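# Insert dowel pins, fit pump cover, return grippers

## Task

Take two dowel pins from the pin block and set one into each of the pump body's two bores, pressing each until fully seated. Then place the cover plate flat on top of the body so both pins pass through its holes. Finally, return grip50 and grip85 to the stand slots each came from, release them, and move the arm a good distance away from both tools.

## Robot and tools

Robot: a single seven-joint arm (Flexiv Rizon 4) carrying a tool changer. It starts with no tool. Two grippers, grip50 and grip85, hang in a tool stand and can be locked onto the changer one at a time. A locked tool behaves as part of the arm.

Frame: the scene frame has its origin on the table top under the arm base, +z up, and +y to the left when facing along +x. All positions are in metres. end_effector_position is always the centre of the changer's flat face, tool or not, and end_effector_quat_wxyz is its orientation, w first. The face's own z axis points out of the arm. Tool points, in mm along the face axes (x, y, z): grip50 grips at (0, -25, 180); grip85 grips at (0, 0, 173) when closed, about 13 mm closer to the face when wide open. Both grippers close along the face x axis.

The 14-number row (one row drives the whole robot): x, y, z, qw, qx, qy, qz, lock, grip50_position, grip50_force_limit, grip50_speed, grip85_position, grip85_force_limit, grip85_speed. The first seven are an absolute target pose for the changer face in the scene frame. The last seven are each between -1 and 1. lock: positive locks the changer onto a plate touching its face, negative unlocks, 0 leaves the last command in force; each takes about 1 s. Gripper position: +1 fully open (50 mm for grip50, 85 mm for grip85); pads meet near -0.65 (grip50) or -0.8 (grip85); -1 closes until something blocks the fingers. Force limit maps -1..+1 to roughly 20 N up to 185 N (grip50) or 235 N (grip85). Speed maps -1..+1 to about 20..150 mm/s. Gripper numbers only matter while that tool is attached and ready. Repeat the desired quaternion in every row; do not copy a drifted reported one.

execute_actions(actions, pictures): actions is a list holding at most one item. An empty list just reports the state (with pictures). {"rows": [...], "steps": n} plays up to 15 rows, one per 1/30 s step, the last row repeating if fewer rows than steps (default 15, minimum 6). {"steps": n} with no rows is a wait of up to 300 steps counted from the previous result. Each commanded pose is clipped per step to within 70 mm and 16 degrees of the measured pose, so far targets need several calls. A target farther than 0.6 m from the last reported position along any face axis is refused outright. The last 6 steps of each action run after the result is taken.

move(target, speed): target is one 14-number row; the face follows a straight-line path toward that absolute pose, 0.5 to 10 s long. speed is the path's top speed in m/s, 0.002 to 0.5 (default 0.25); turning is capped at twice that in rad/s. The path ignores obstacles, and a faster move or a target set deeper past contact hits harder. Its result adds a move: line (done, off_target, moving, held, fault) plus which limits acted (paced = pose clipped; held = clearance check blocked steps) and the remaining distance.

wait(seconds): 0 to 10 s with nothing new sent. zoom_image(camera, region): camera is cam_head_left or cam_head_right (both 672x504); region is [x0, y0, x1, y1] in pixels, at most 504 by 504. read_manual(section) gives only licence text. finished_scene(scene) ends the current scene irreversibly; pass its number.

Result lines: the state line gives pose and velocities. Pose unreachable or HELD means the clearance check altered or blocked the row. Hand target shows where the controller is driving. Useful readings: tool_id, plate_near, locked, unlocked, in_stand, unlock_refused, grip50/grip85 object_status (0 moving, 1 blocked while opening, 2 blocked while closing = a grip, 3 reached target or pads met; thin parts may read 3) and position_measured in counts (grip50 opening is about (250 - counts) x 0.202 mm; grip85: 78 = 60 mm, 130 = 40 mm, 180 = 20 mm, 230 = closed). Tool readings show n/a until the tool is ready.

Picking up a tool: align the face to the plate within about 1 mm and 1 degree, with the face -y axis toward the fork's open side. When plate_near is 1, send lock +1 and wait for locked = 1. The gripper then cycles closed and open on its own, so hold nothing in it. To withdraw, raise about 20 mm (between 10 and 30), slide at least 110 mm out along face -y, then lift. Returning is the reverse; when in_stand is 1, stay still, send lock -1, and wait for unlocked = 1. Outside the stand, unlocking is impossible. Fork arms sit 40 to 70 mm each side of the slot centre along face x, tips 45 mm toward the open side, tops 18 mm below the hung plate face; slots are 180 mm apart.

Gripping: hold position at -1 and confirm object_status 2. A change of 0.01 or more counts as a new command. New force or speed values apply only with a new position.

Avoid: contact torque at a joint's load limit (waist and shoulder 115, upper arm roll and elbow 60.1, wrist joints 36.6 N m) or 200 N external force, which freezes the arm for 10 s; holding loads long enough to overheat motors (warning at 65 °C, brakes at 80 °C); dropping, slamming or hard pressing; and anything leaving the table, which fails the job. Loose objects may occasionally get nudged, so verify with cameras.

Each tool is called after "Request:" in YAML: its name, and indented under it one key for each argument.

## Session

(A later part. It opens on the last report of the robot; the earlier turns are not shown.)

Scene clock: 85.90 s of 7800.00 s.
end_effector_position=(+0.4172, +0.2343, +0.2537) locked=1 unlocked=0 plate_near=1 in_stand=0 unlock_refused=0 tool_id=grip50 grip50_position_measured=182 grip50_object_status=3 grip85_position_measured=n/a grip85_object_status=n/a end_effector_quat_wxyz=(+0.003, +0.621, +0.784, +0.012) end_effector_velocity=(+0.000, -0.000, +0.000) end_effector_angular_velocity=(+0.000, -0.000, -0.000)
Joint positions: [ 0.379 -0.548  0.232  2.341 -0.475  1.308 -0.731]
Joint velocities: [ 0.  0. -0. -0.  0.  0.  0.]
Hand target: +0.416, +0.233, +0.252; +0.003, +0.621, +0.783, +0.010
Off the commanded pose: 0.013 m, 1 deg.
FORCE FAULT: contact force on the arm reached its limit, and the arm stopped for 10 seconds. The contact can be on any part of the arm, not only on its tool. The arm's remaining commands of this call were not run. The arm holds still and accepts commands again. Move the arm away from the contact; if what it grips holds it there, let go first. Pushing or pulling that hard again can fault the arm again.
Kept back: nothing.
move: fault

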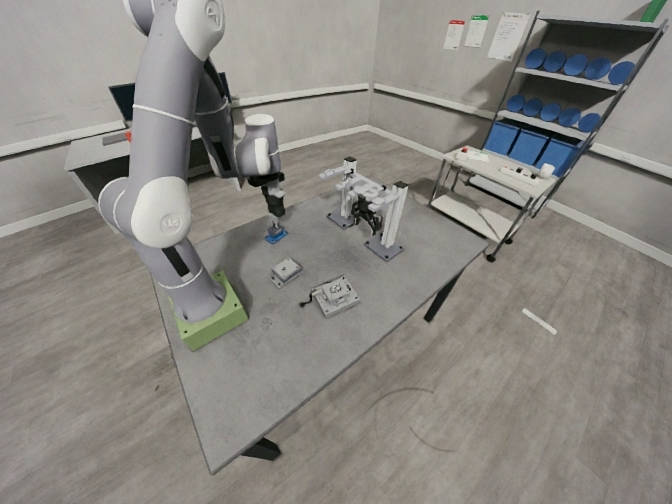

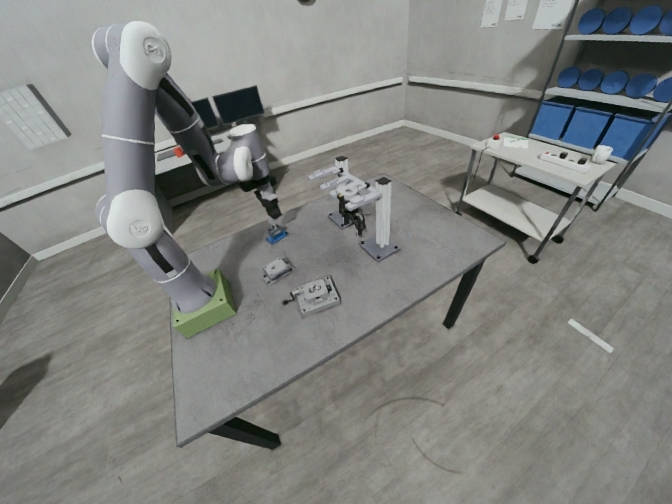

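Request:
move:
  target: [0.44,0.30,0.30,0,0.6225,0.7826,0,0,-0.2,0,0,1,0,0]
  speed: 0.1

Request:
zoom_image:
  camera: "cam_head_left"
  region: [255, 205, 310, 248]

Request:
zoom_image:
  camera: "cam_head_right"
  region: [255, 205, 310, 248]

Scene clock: 87.30 s of 7800.00 s.
end_effector_position=(+0.4399, +0.3001, +0.3003) locked=1 unlocked=0 plate_near=1 in_stand=0 unlock_refused=0 tool_id=grip50 grip50_position_measured=182 grip50_object_status=3 grip85_position_measured=n/a grip85_object_status=n/a end_effector_quat_wxyz=(+0.000, +0.622, +0.783, +0.000) end_effector_velocity=(-0.000, -0.000, -0.000) end_effector_angular_velocity=(+0.000, +0.001, +0.000)
Joint positions: [ 0.378 -0.525  0.369  2.141 -0.367  1.043 -0.743]
Joint velocities: [-0.001 -0.     0.     0.     0.001  0.    -0.001]
Hand target: +0.440, +0.300, +0.300; -0.000, +0.622, +0.783, -0.000
Off the commanded pose: 0.000 m, 0 deg.
Kept back: nothing.
move: done

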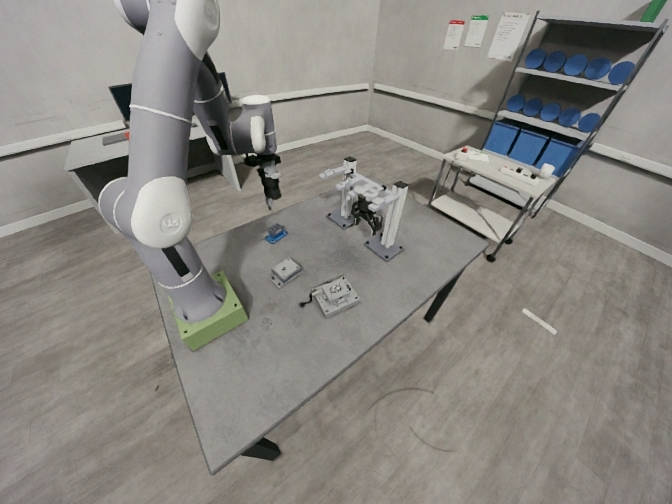

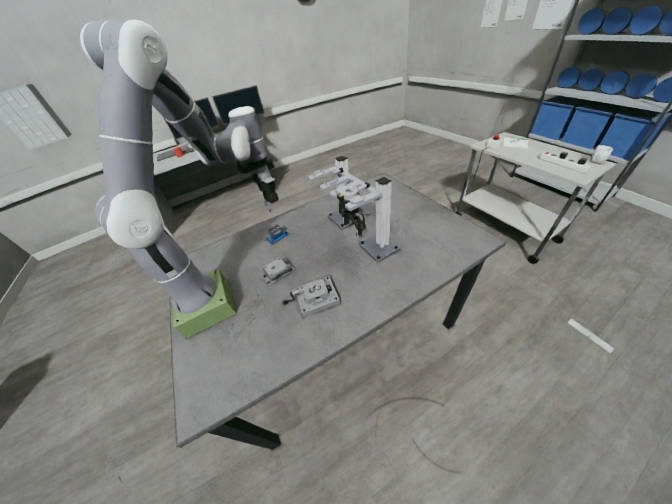

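Region (255, 205, 310, 248) of cam_head_left's 672x504 image, scaled by 9.164, with more detail than that image has; it fills the top 394 rows of this view, and the rest is white.

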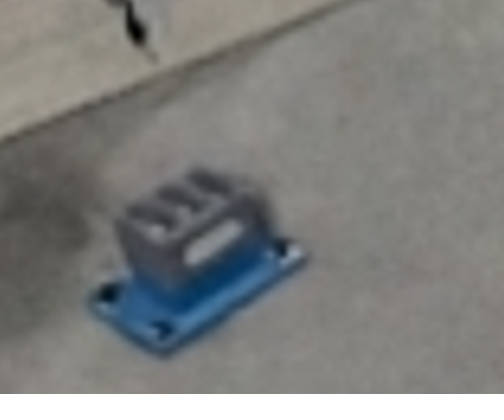

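Region (255, 205, 310, 248) of cam_head_right's 672x504 image, scaled by 9.164, with more detail than that image has; it fills the top 394 rows of this view, and the rest is white.

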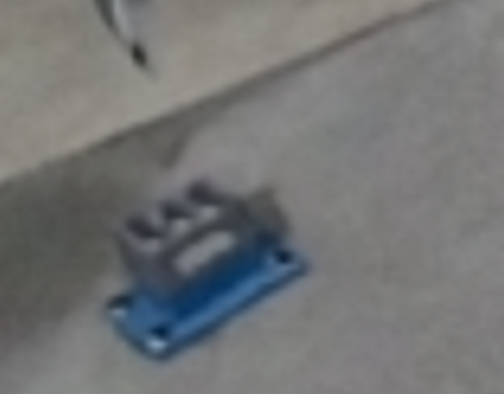

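Request:
move:
  target: [0.4232,0.2321,0.257,0,0.6225,0.7826,0,0,-0.2,0,0,1,0,0]
  speed: 0.08

Request:
move:
  target: [0.4232,0.2321,0.2515,0,0.6225,0.7826,0,0,-0.2,0,0,1,0,0]
  speed: 0.005

Request:
zoom_image:
  camera: "cam_head_left"
  region: [255, 210, 300, 248]

Request:
zoom_image:
  camera: "cam_head_right"
  region: [255, 210, 300, 248]

Scene clock: 88.90 s of 7800.00 s.
end_effector_position=(+0.4233, +0.2320, +0.2568) locked=1 unlocked=0 plate_near=1 in_stand=0 unlock_refused=0 tool_id=grip50 grip50_position_measured=182 grip50_object_status=3 grip85_position_measured=n/a grip85_object_status=n/a end_effector_quat_wxyz=(+0.000, +0.623, +0.782, -0.000) end_effector_velocity=(+0.000, +0.000, +0.000) end_effector_angular_velocity=(+0.000, -0.000, -0.001)
Joint positions: [ 0.346 -0.547  0.268  2.311 -0.445  1.246 -0.762]
Joint velocities: [ 0.     0.    -0.    -0.    -0.     0.     0.001]
Hand target: +0.423, +0.232, +0.257; +0.000, +0.623, +0.783, +0.000
Off the commanded pose: 0.000 m, 0 deg.
Kept back: nothing.
move: done

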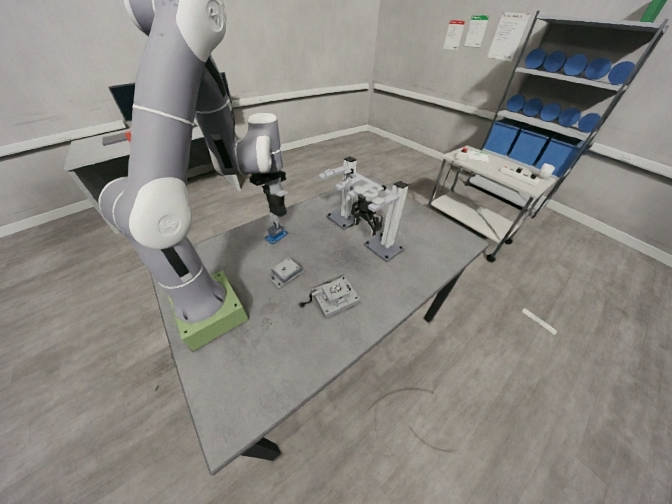

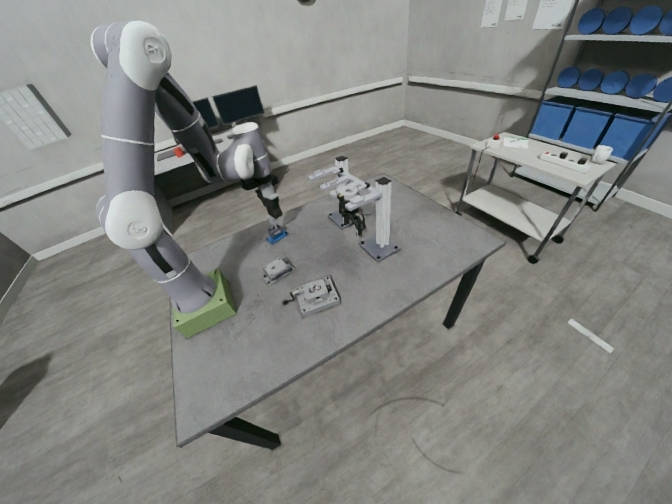

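Scene clock: 90.17 s of 7800.00 s.
end_effector_position=(+0.4243, +0.2330, +0.2533) locked=1 unlocked=0 plate_near=1 in_stand=0 unlock_refused=0 tool_id=grip50 grip50_position_measured=182 grip50_object_status=3 grip85_position_measured=n/a grip85_object_status=n/a end_effector_quat_wxyz=(+0.001, +0.622, +0.783, +0.002) end_effector_velocity=(-0.000, +0.000, +0.000) end_effector_angular_velocity=(+0.000, -0.000, -0.001)
Joint positions: [ 0.356 -0.556  0.255  2.311 -0.452  1.264 -0.757]
Joint velocities: [ 0.     0.     0.     0.     0.    -0.     0.001]
Hand target: +0.423, +0.232, +0.252; -0.000, +0.623, +0.783, +0.000
Off the commanded pose: 0.002 m, 0 deg.
Kept back: nothing.
move: done

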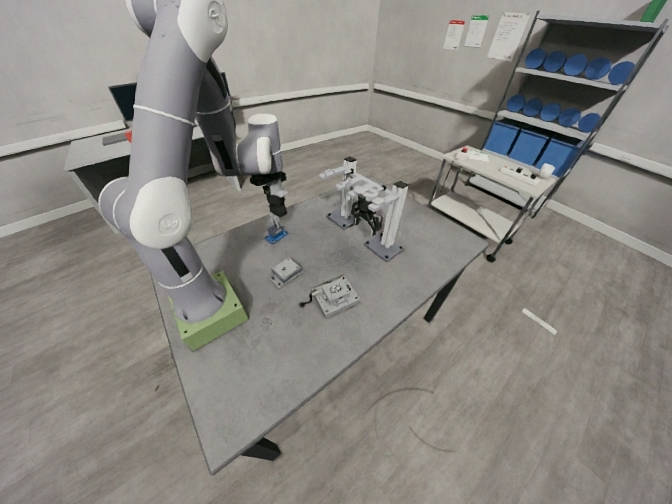

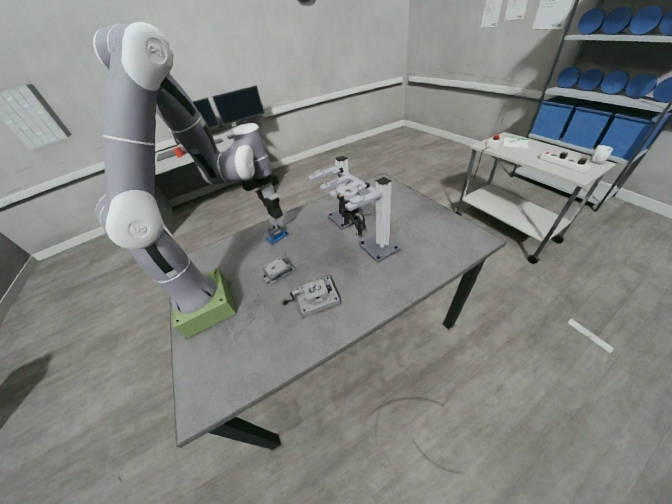

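Region (255, 210, 300, 248) of cam_head_left's 672x504 image, scaled by 11.200, with more detail than that image has; it fills the top 426 rows of this view, and the rest is white.

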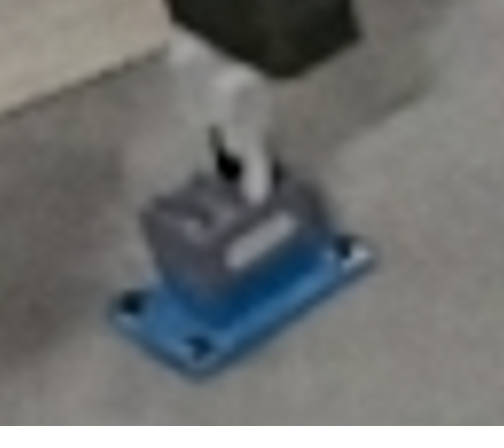

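Region (255, 210, 300, 248) of cam_head_right's 672x504 image, scaled by 11.200, with more detail than that image has; it fills the top 426 rows of this view, and the rest is white.

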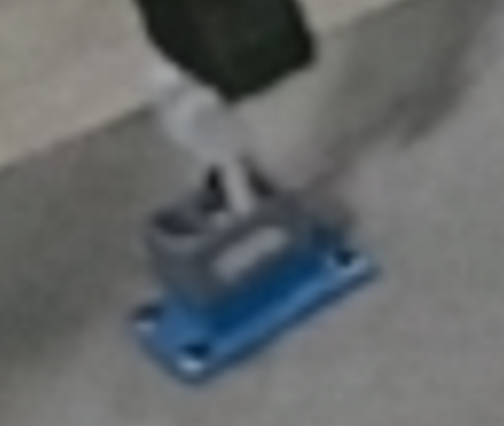

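Request:
move:
  target: [0.4218,0.2381,0.2522,0,0.6225,0.7826,0,0,-0.2,0,0,1,0,0]
  speed: 0.004

Request:
zoom_image:
  camera: "cam_head_left"
  region: [255, 210, 300, 248]

Scene clock: 92.03 s of 7800.00 s.
end_effector_position=(+0.4226, +0.2387, +0.2534) locked=1 unlocked=0 plate_near=1 in_stand=0 unlock_refused=0 tool_id=grip50 grip50_position_measured=182 grip50_object_status=3 grip85_position_measured=n/a grip85_object_status=n/a end_effector_quat_wxyz=(+0.000, +0.622, +0.783, +0.002) end_effector_velocity=(-0.000, +0.000, -0.000) end_effector_angular_velocity=(-0.000, -0.000, +0.002)
Joint positions: [ 0.365 -0.558  0.258  2.306 -0.452  1.258 -0.746]
Joint velocities: [-0.    -0.     0.    -0.    -0.001 -0.    -0.001]
Hand target: +0.422, +0.238, +0.252; -0.000, +0.623, +0.783, -0.000
Off the commanded pose: 0.002 m, 0 deg.
Kept back: nothing.
move: done

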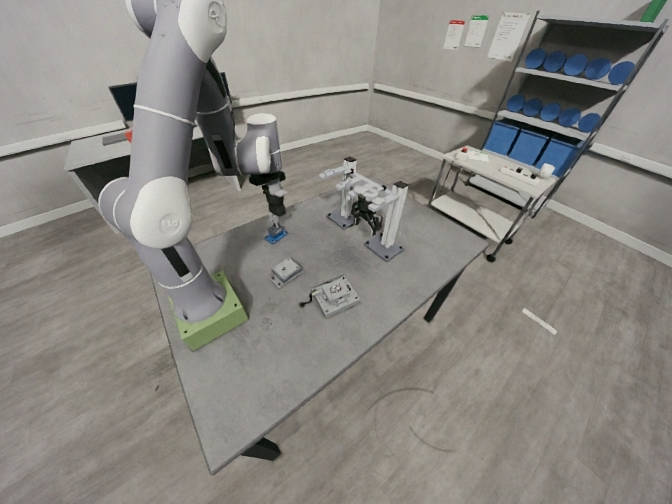

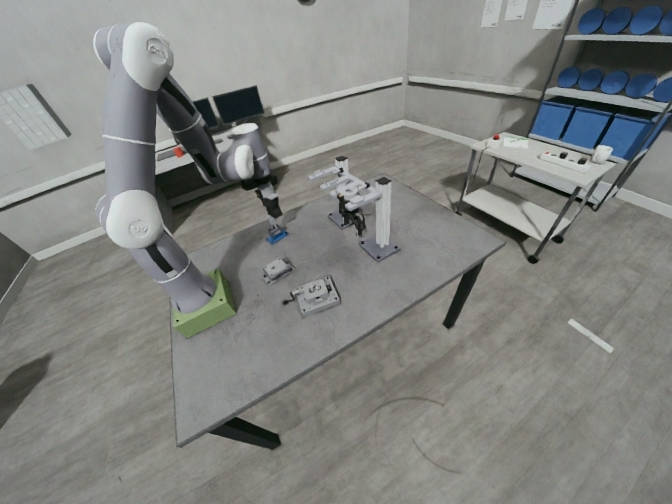

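Region (255, 210, 300, 248) of cam_head_left's 672x504 image, scaled by 11.200, with more detail than that image has; it fills the top 426 rows of this view, and the rest is white.

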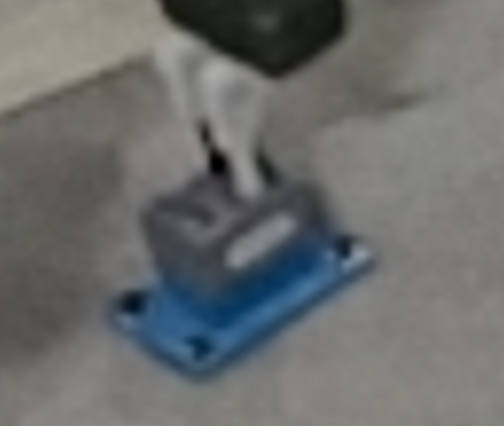

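Request:
move:
  target: [0.4225,0.2351,0.256,0,0.6225,0.7826,0,0,1,-1,0,1,0,0]
  speed: 0.01

Request:
move:
  target: [0.4225,0.2351,0.2515,0,0.6225,0.7826,0,0,1,-1,0,1,0,0]
  speed: 0.005

Request:
zoom_image:
  camera: "cam_head_left"
  region: [255, 210, 300, 248]

Scene clock: 93.00 s of 7800.00 s.
end_effector_position=(+0.4225, +0.2352, +0.2560) locked=1 unlocked=0 plate_near=1 in_stand=0 unlock_refused=0 tool_id=grip50 grip50_position_measured=3 grip50_object_status=3 grip85_position_measured=n/a grip85_object_status=n/a end_effector_quat_wxyz=(+0.000, +0.623, +0.783, +0.000) end_effector_velocity=(-0.000, -0.000, -0.000) end_effector_angular_velocity=(-0.000, +0.000, +0.001)
Joint positions: [ 0.352 -0.55   0.267  2.309 -0.447  1.248 -0.755]
Joint velocities: [-0.    -0.     0.     0.     0.    -0.    -0.001]
Hand target: +0.422, +0.235, +0.256; +0.000, +0.623, +0.783, -0.000
Off the commanded pose: 0.000 m, 0 deg.
Kept back: nothing.
move: done

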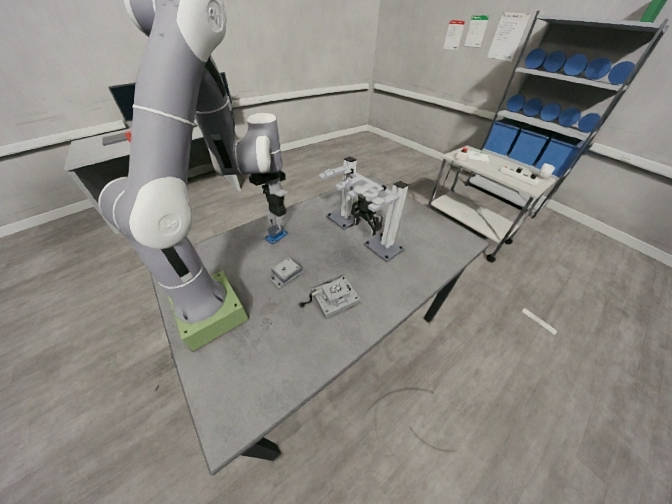

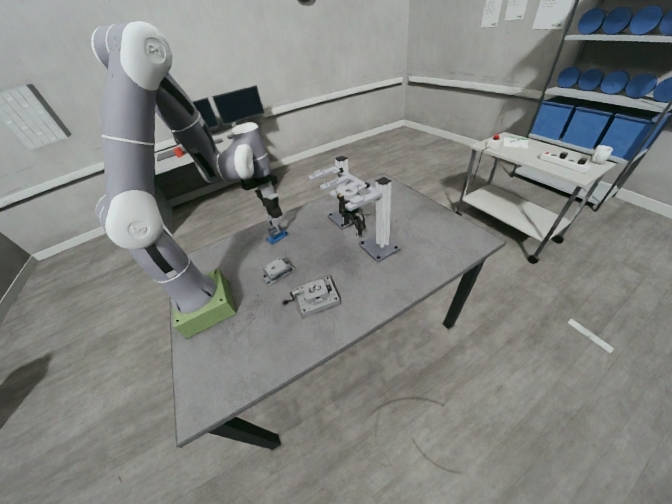

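Scene clock: 94.10 s of 7800.00 s.
end_effector_position=(+0.4226, +0.2351, +0.2516) locked=1 unlocked=0 plate_near=1 in_stand=0 unlock_refused=0 tool_id=grip50 grip50_position_measured=3 grip50_object_status=3 grip85_position_measured=n/a grip85_object_status=n/a end_effector_quat_wxyz=(+0.000, +0.622, +0.783, -0.000) end_effector_velocity=(+0.000, +0.000, +0.000) end_effector_angular_velocity=(+0.000, -0.000, -0.001)
Joint positions: [ 0.361 -0.56   0.255  2.31  -0.452  1.261 -0.751]
Joint velocities: [ 0.001  0.    -0.    -0.     0.001  0.     0.001]
Hand target: +0.423, +0.235, +0.252; -0.000, +0.623, +0.783, +0.000
Off the commanded pose: 0.000 m, 0 deg.
Kept back: nothing.
move: done

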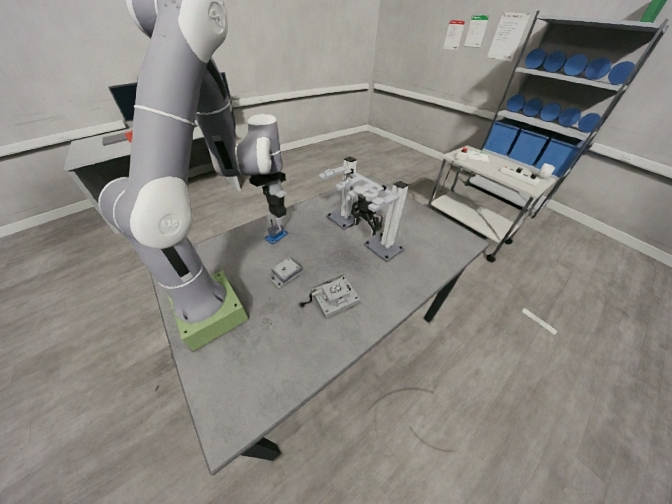

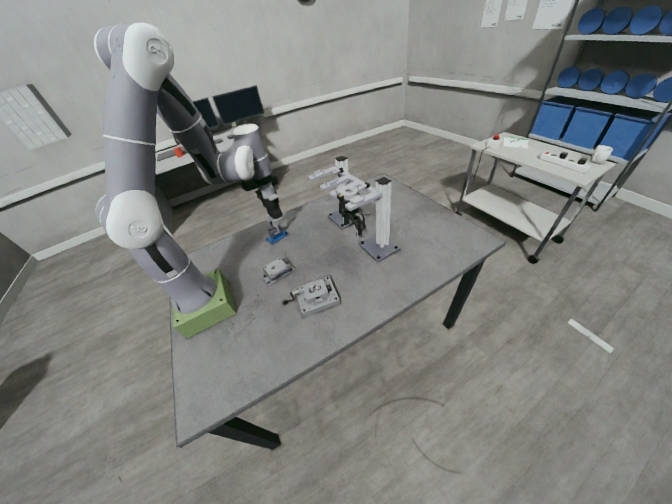

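Region (255, 210, 300, 248) of cam_head_left's 672x504 image, scaled by 11.200, with more detail than that image has; it fills the top 426 rows of this view, and the rest is white.

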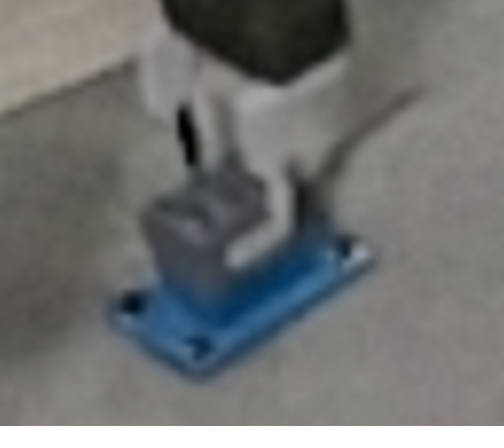

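Straddles. Go lower and close lightly.

Request:
move:
  target: [0.4225,0.2351,0.244,0,0.6225,0.7826,0,0,1,-1,0,1,0,0]
  speed: 0.01

Request:
move:
  target: [0.4225,0.2351,0.244,0,0.6225,0.7826,0,0,-1,-1,-1,1,0,0]
  speed: 0.01

Scene clock: 95.30 s of 7800.00 s.
end_effector_position=(+0.4226, +0.2351, +0.2441) locked=1 unlocked=0 plate_near=1 in_stand=0 unlock_refused=0 tool_id=grip50 grip50_position_measured=3 grip50_object_status=3 grip85_position_measured=n/a grip85_object_status=n/a end_effector_quat_wxyz=(+0.000, +0.623, +0.783, -0.000) end_effector_velocity=(-0.000, +0.000, +0.000) end_effector_angular_velocity=(-0.000, -0.000, +0.002)
Joint positions: [ 0.376 -0.578  0.236  2.312 -0.463  1.283 -0.743]
Joint velocities: [ 0.001  0.    -0.     0.    -0.001  0.    -0.   ]
Hand target: +0.423, +0.235, +0.244; -0.000, +0.623, +0.783, +0.000
Off the commanded pose: 0.000 m, 0 deg.
Kept back: nothing.
move: done

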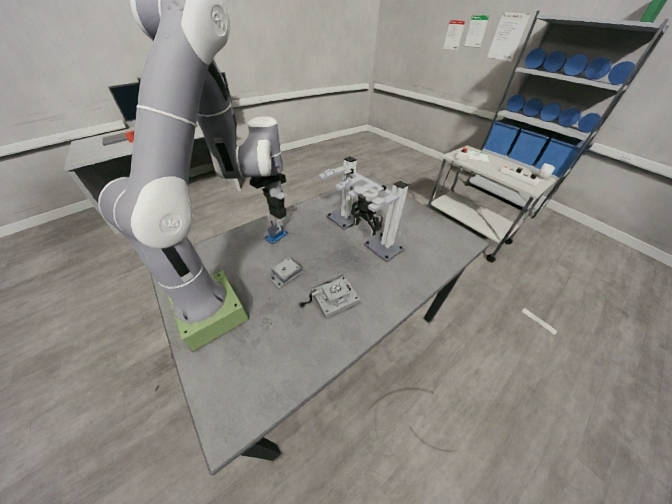

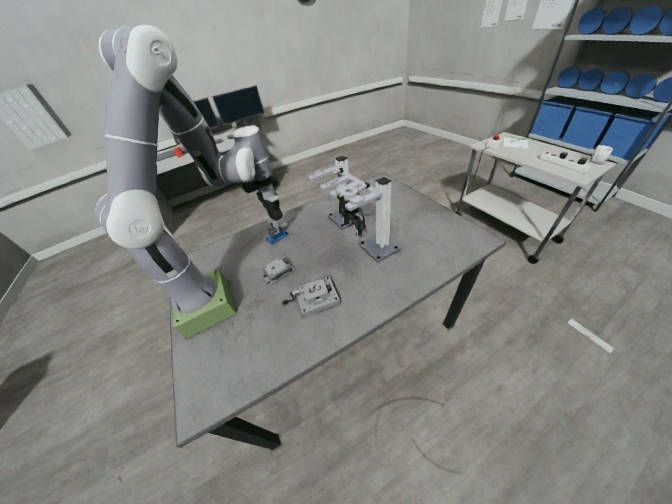

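Scene clock: 96.03 s of 7800.00 s.
end_effector_position=(+0.4220, +0.2366, +0.2442) locked=1 unlocked=0 plate_near=1 in_stand=0 unlock_refused=0 tool_id=grip50 grip50_position_measured=54 grip50_object_status=2 grip85_position_measured=n/a grip85_object_status=n/a end_effector_quat_wxyz=(-0.001, +0.622, +0.783, +0.001) end_effector_velocity=(-0.000, +0.000, -0.000) end_effector_angular_velocity=(-0.000, +0.000, +0.000)
Joint positions: [ 0.377 -0.578  0.237  2.312 -0.463  1.285 -0.743]
Joint velocities: [ 0. -0. -0.  0. -0. -0.  0.]
Hand target: +0.422, +0.235, +0.244; -0.000, +0.623, +0.783, +0.000
Off the commanded pose: 0.002 m, 0 deg.
Kept back: nothing.
move: done

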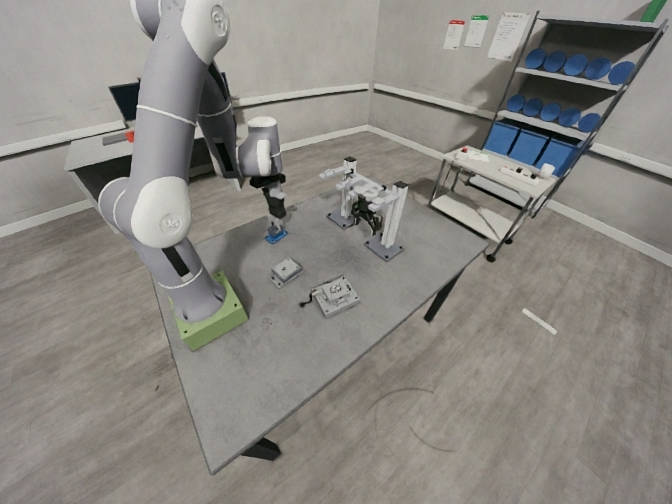

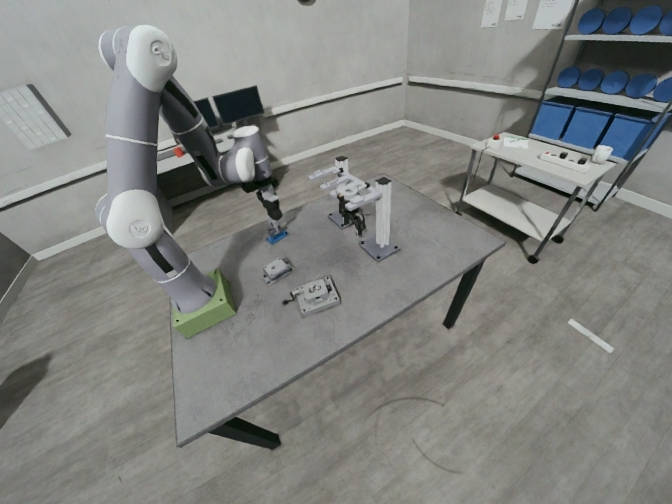

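Request:
move:
  target: [0.4220,0.2370,0.244,0,0.6225,0.7826,0,0,1,-1,0,1,0,0]
  speed: 0.01

Request:
move:
  target: [0.4220,0.2370,0.244,0,0.6225,0.7826,0,0,-1,-1,-1,1,0,0]
  speed: 0.01

Request:
move:
  target: [0.4220,0.2370,0.244,0,0.6225,0.7826,0,0,1,-1,0,1,0,0]
  speed: 0.01

Request:
move:
  target: [0.3830,0.2280,0.244,0,0.6225,0.7826,0,0,1,-1,0,1,0,0]
  speed: 0.03

Request:
move:
  target: [0.3830,0.2280,0.244,0,0.6225,0.7826,0,0,-1,-1,-1,1,0,0]
  speed: 0.01

Request:
zoom_image:
  camera: "cam_head_left"
  region: [255, 210, 300, 248]

Scene clock: 97.30 s of 7800.00 s.
end_effector_position=(+0.4220, +0.2371, +0.2441) locked=1 unlocked=0 plate_near=1 in_stand=0 unlock_refused=0 tool_id=grip50 grip50_position_measured=3 grip50_object_status=3 grip85_position_measured=n/a grip85_object_status=n/a end_effector_quat_wxyz=(-0.000, +0.622, +0.783, +0.000) end_effector_velocity=(-0.000, +0.000, -0.000) end_effector_angular_velocity=(-0.000, -0.000, +0.001)
Joint positions: [ 0.379 -0.578  0.236  2.311 -0.463  1.283 -0.739]
Joint velocities: [ 0.    -0.    -0.     0.    -0.001  0.     0.   ]
Hand target: +0.422, +0.237, +0.244; -0.000, +0.623, +0.783, +0.000
Off the commanded pose: 0.000 m, 0 deg.
Kept back: nothing.
move: done

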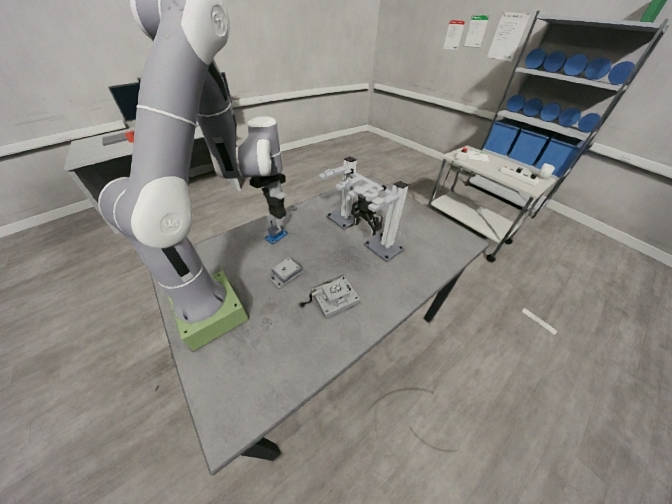

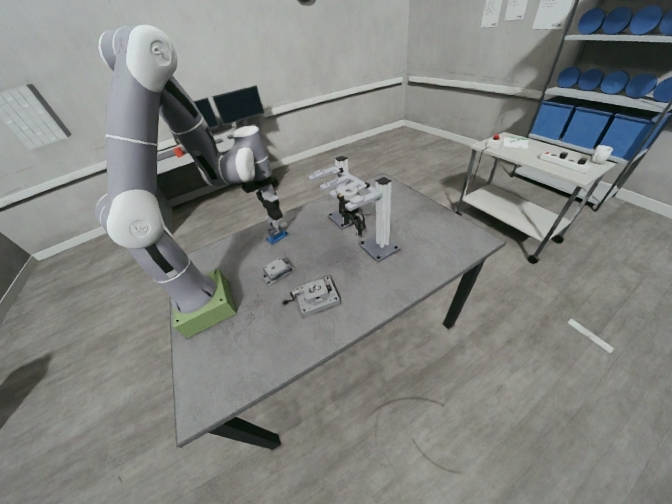

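Scene clock: 98.03 s of 7800.00 s.
end_effector_position=(+0.4219, +0.2373, +0.2441) locked=1 unlocked=0 plate_near=1 in_stand=0 unlock_refused=0 tool_id=grip50 grip50_position_measured=54 grip50_object_status=2 grip85_position_measured=n/a grip85_object_status=n/a end_effector_quat_wxyz=(-0.000, +0.622, +0.783, +0.000) end_effector_velocity=(-0.000, +0.000, -0.000) end_effector_angular_velocity=(+0.000, +0.000, +0.001)
Joint positions: [ 0.379 -0.579  0.236  2.311 -0.463  1.283 -0.739]
Joint velocities: [-0.  0.  0.  0.  0. -0. -0.]
Hand target: +0.422, +0.237, +0.244; +0.000, +0.623, +0.783, +0.000
Off the commanded pose: 0.000 m, 0 deg.
Kept back: nothing.
move: done

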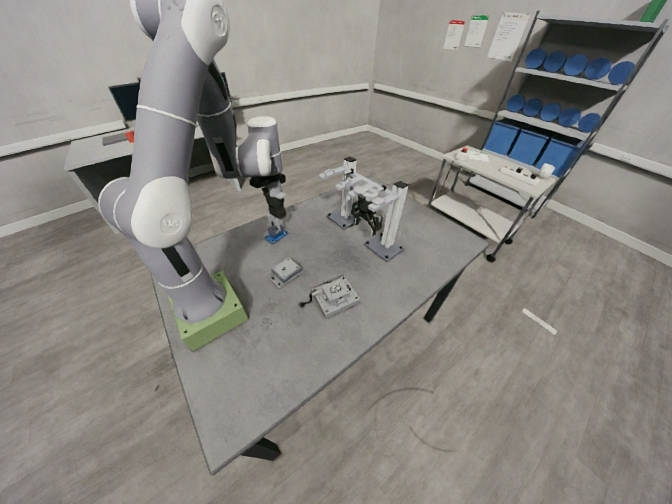

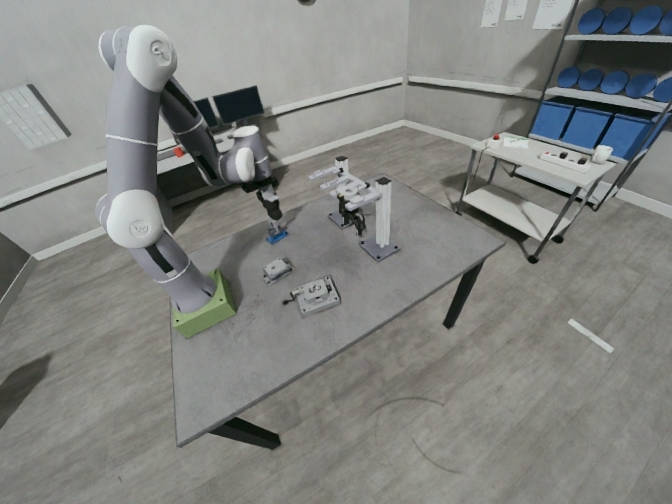

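Scene clock: 98.73 s of 7800.00 s.
end_effector_position=(+0.4220, +0.2372, +0.2441) locked=1 unlocked=0 plate_near=1 in_stand=0 unlock_refused=0 tool_id=grip50 grip50_position_measured=3 grip50_object_status=3 grip85_position_measured=n/a grip85_object_status=n/a end_effector_quat_wxyz=(+0.000, +0.622, +0.783, +0.000) end_effector_velocity=(-0.000, -0.000, -0.000) end_effector_angular_velocity=(-0.000, +0.001, +0.002)
Joint positions: [ 0.379 -0.579  0.236  2.311 -0.463  1.283 -0.739]
Joint velocities: [ 0.    -0.     0.     0.    -0.    -0.    -0.002]
Hand target: +0.422, +0.237, +0.244; +0.000, +0.623, +0.783, +0.000
Off the commanded pose: 0.000 m, 0 deg.
Kept back: nothing.
move: done

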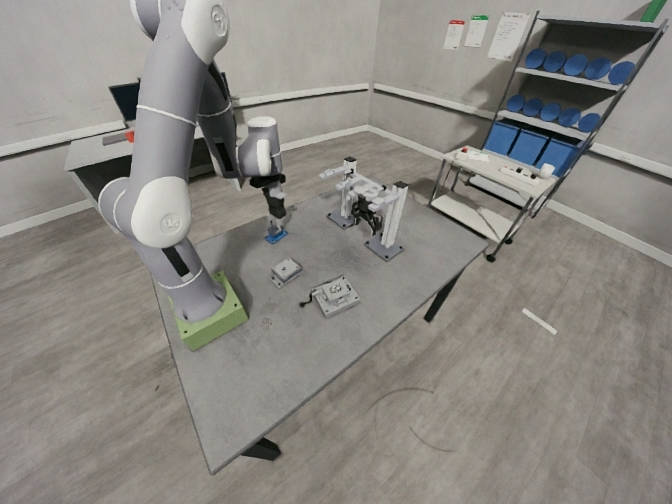

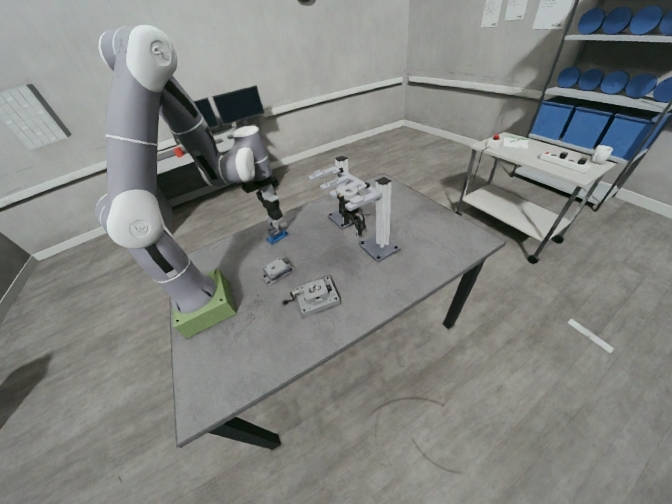

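Scene clock: 100.30 s of 7800.00 s.
end_effector_position=(+0.3829, +0.2279, +0.2437) locked=1 unlocked=0 plate_near=1 in_stand=0 unlock_refused=0 tool_id=grip50 grip50_position_measured=3 grip50_object_status=3 grip85_position_measured=n/a grip85_object_status=n/a end_effector_quat_wxyz=(-0.000, +0.622, +0.783, -0.000) end_effector_velocity=(-0.000, +0.000, -0.000) end_effector_angular_velocity=(-0.000, +0.000, +0.000)
Joint positions: [ 0.436 -0.532  0.195  2.428 -0.489  1.362 -0.679]
Joint velocities: [ 0.001 -0.    -0.     0.    -0.     0.     0.   ]
Hand target: +0.383, +0.228, +0.244; -0.000, +0.623, +0.783, -0.000
Off the commanded pose: 0.000 m, 0 deg.
Kept back: nothing.
move: done

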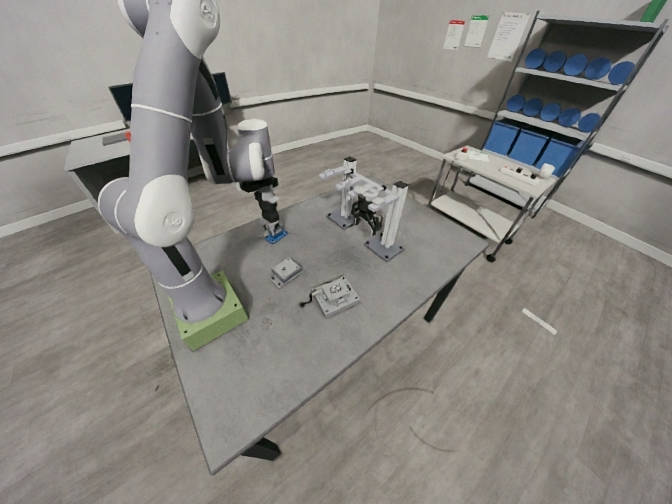

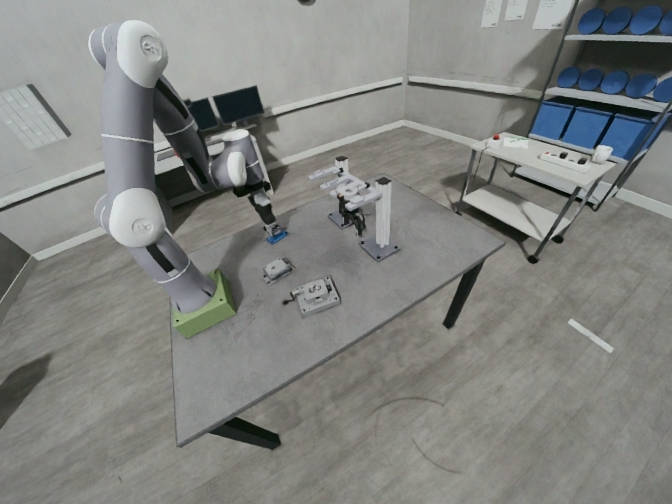

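Scene clock: 103.03 s of 7800.00 s.
end_effector_position=(+0.3829, +0.2280, +0.2439) locked=1 unlocked=0 plate_near=1 in_stand=0 unlock_refused=0 tool_id=grip50 grip50_position_measured=251 grip50_object_status=3 grip85_position_measured=n/a grip85_object_status=n/a end_effector_quat_wxyz=(-0.000, +0.622, +0.783, -0.000) end_effector_velocity=(-0.000, -0.000, -0.000) end_effector_angular_velocity=(-0.000, +0.001, -0.000)
Joint positions: [ 0.436 -0.532  0.195  2.428 -0.489  1.362 -0.679]
Joint velocities: [-0.    -0.    -0.     0.     0.001 -0.    -0.001]
Hand target: +0.383, +0.228, +0.244; -0.000, +0.623, +0.783, +0.000
Off the commanded pose: 0.000 m, 0 deg.
Kept back: nothing.
move: done

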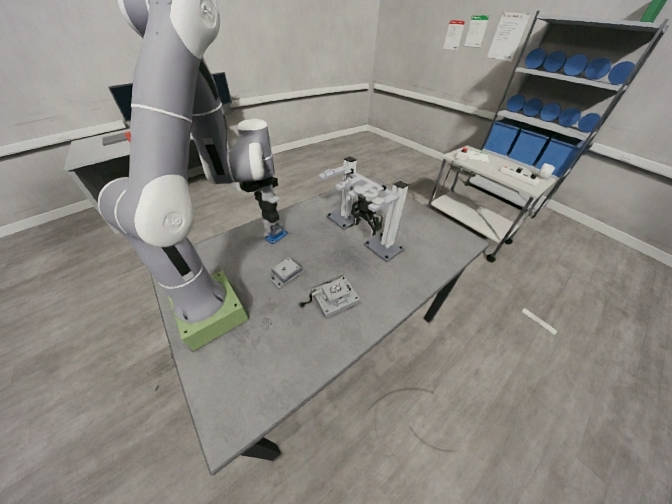

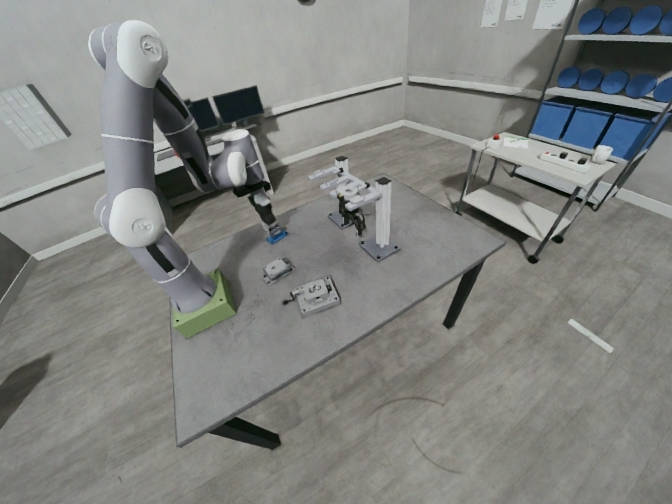

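Region (255, 210, 300, 248) of cam_head_left's 672x504 image, scaled by 11.200, with more detail than that image has; it fills the top 426 rows of this view, and the rest is white.

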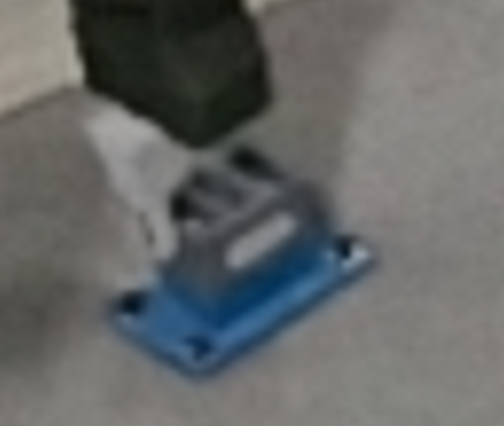

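Request:
move:
  target: [0.3874,0.2292,0.244,0,0.6225,0.7826,0,0,-1,-1,-1,1,0,0]
  speed: 0.004

Scene clock: 104.63 s of 7800.00 s.
end_effector_position=(+0.3861, +0.2287, +0.2432) locked=1 unlocked=0 plate_near=1 in_stand=0 unlock_refused=0 tool_id=grip50 grip50_position_measured=251 grip50_object_status=3 grip85_position_measured=n/a grip85_object_status=n/a end_effector_quat_wxyz=(-0.000, +0.622, +0.783, -0.002) end_effector_velocity=(-0.000, -0.000, -0.000) end_effector_angular_velocity=(-0.000, +0.000, -0.001)
Joint positions: [ 0.427 -0.537  0.202  2.416 -0.488  1.351 -0.684]
Joint velocities: [-0.    -0.     0.     0.     0.001 -0.    -0.   ]
Hand target: +0.387, +0.229, +0.244; +0.000, +0.623, +0.783, +0.000
Off the commanded pose: 0.002 m, 0 deg.
Kept back: nothing.
move: done

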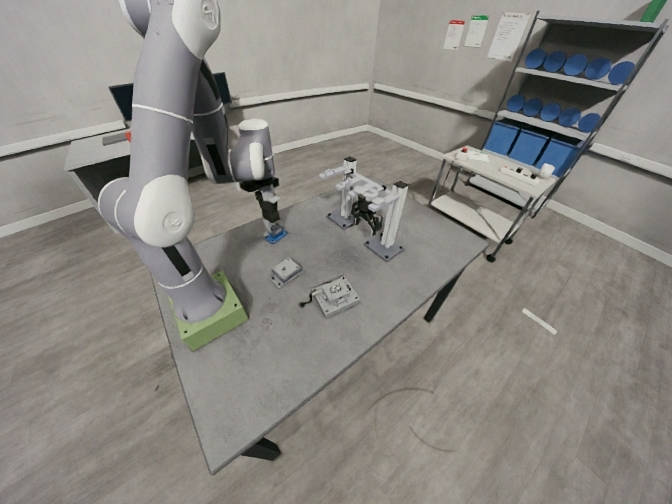

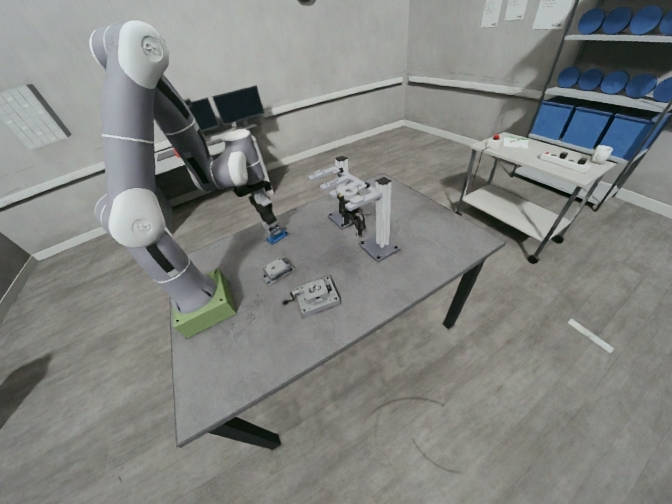

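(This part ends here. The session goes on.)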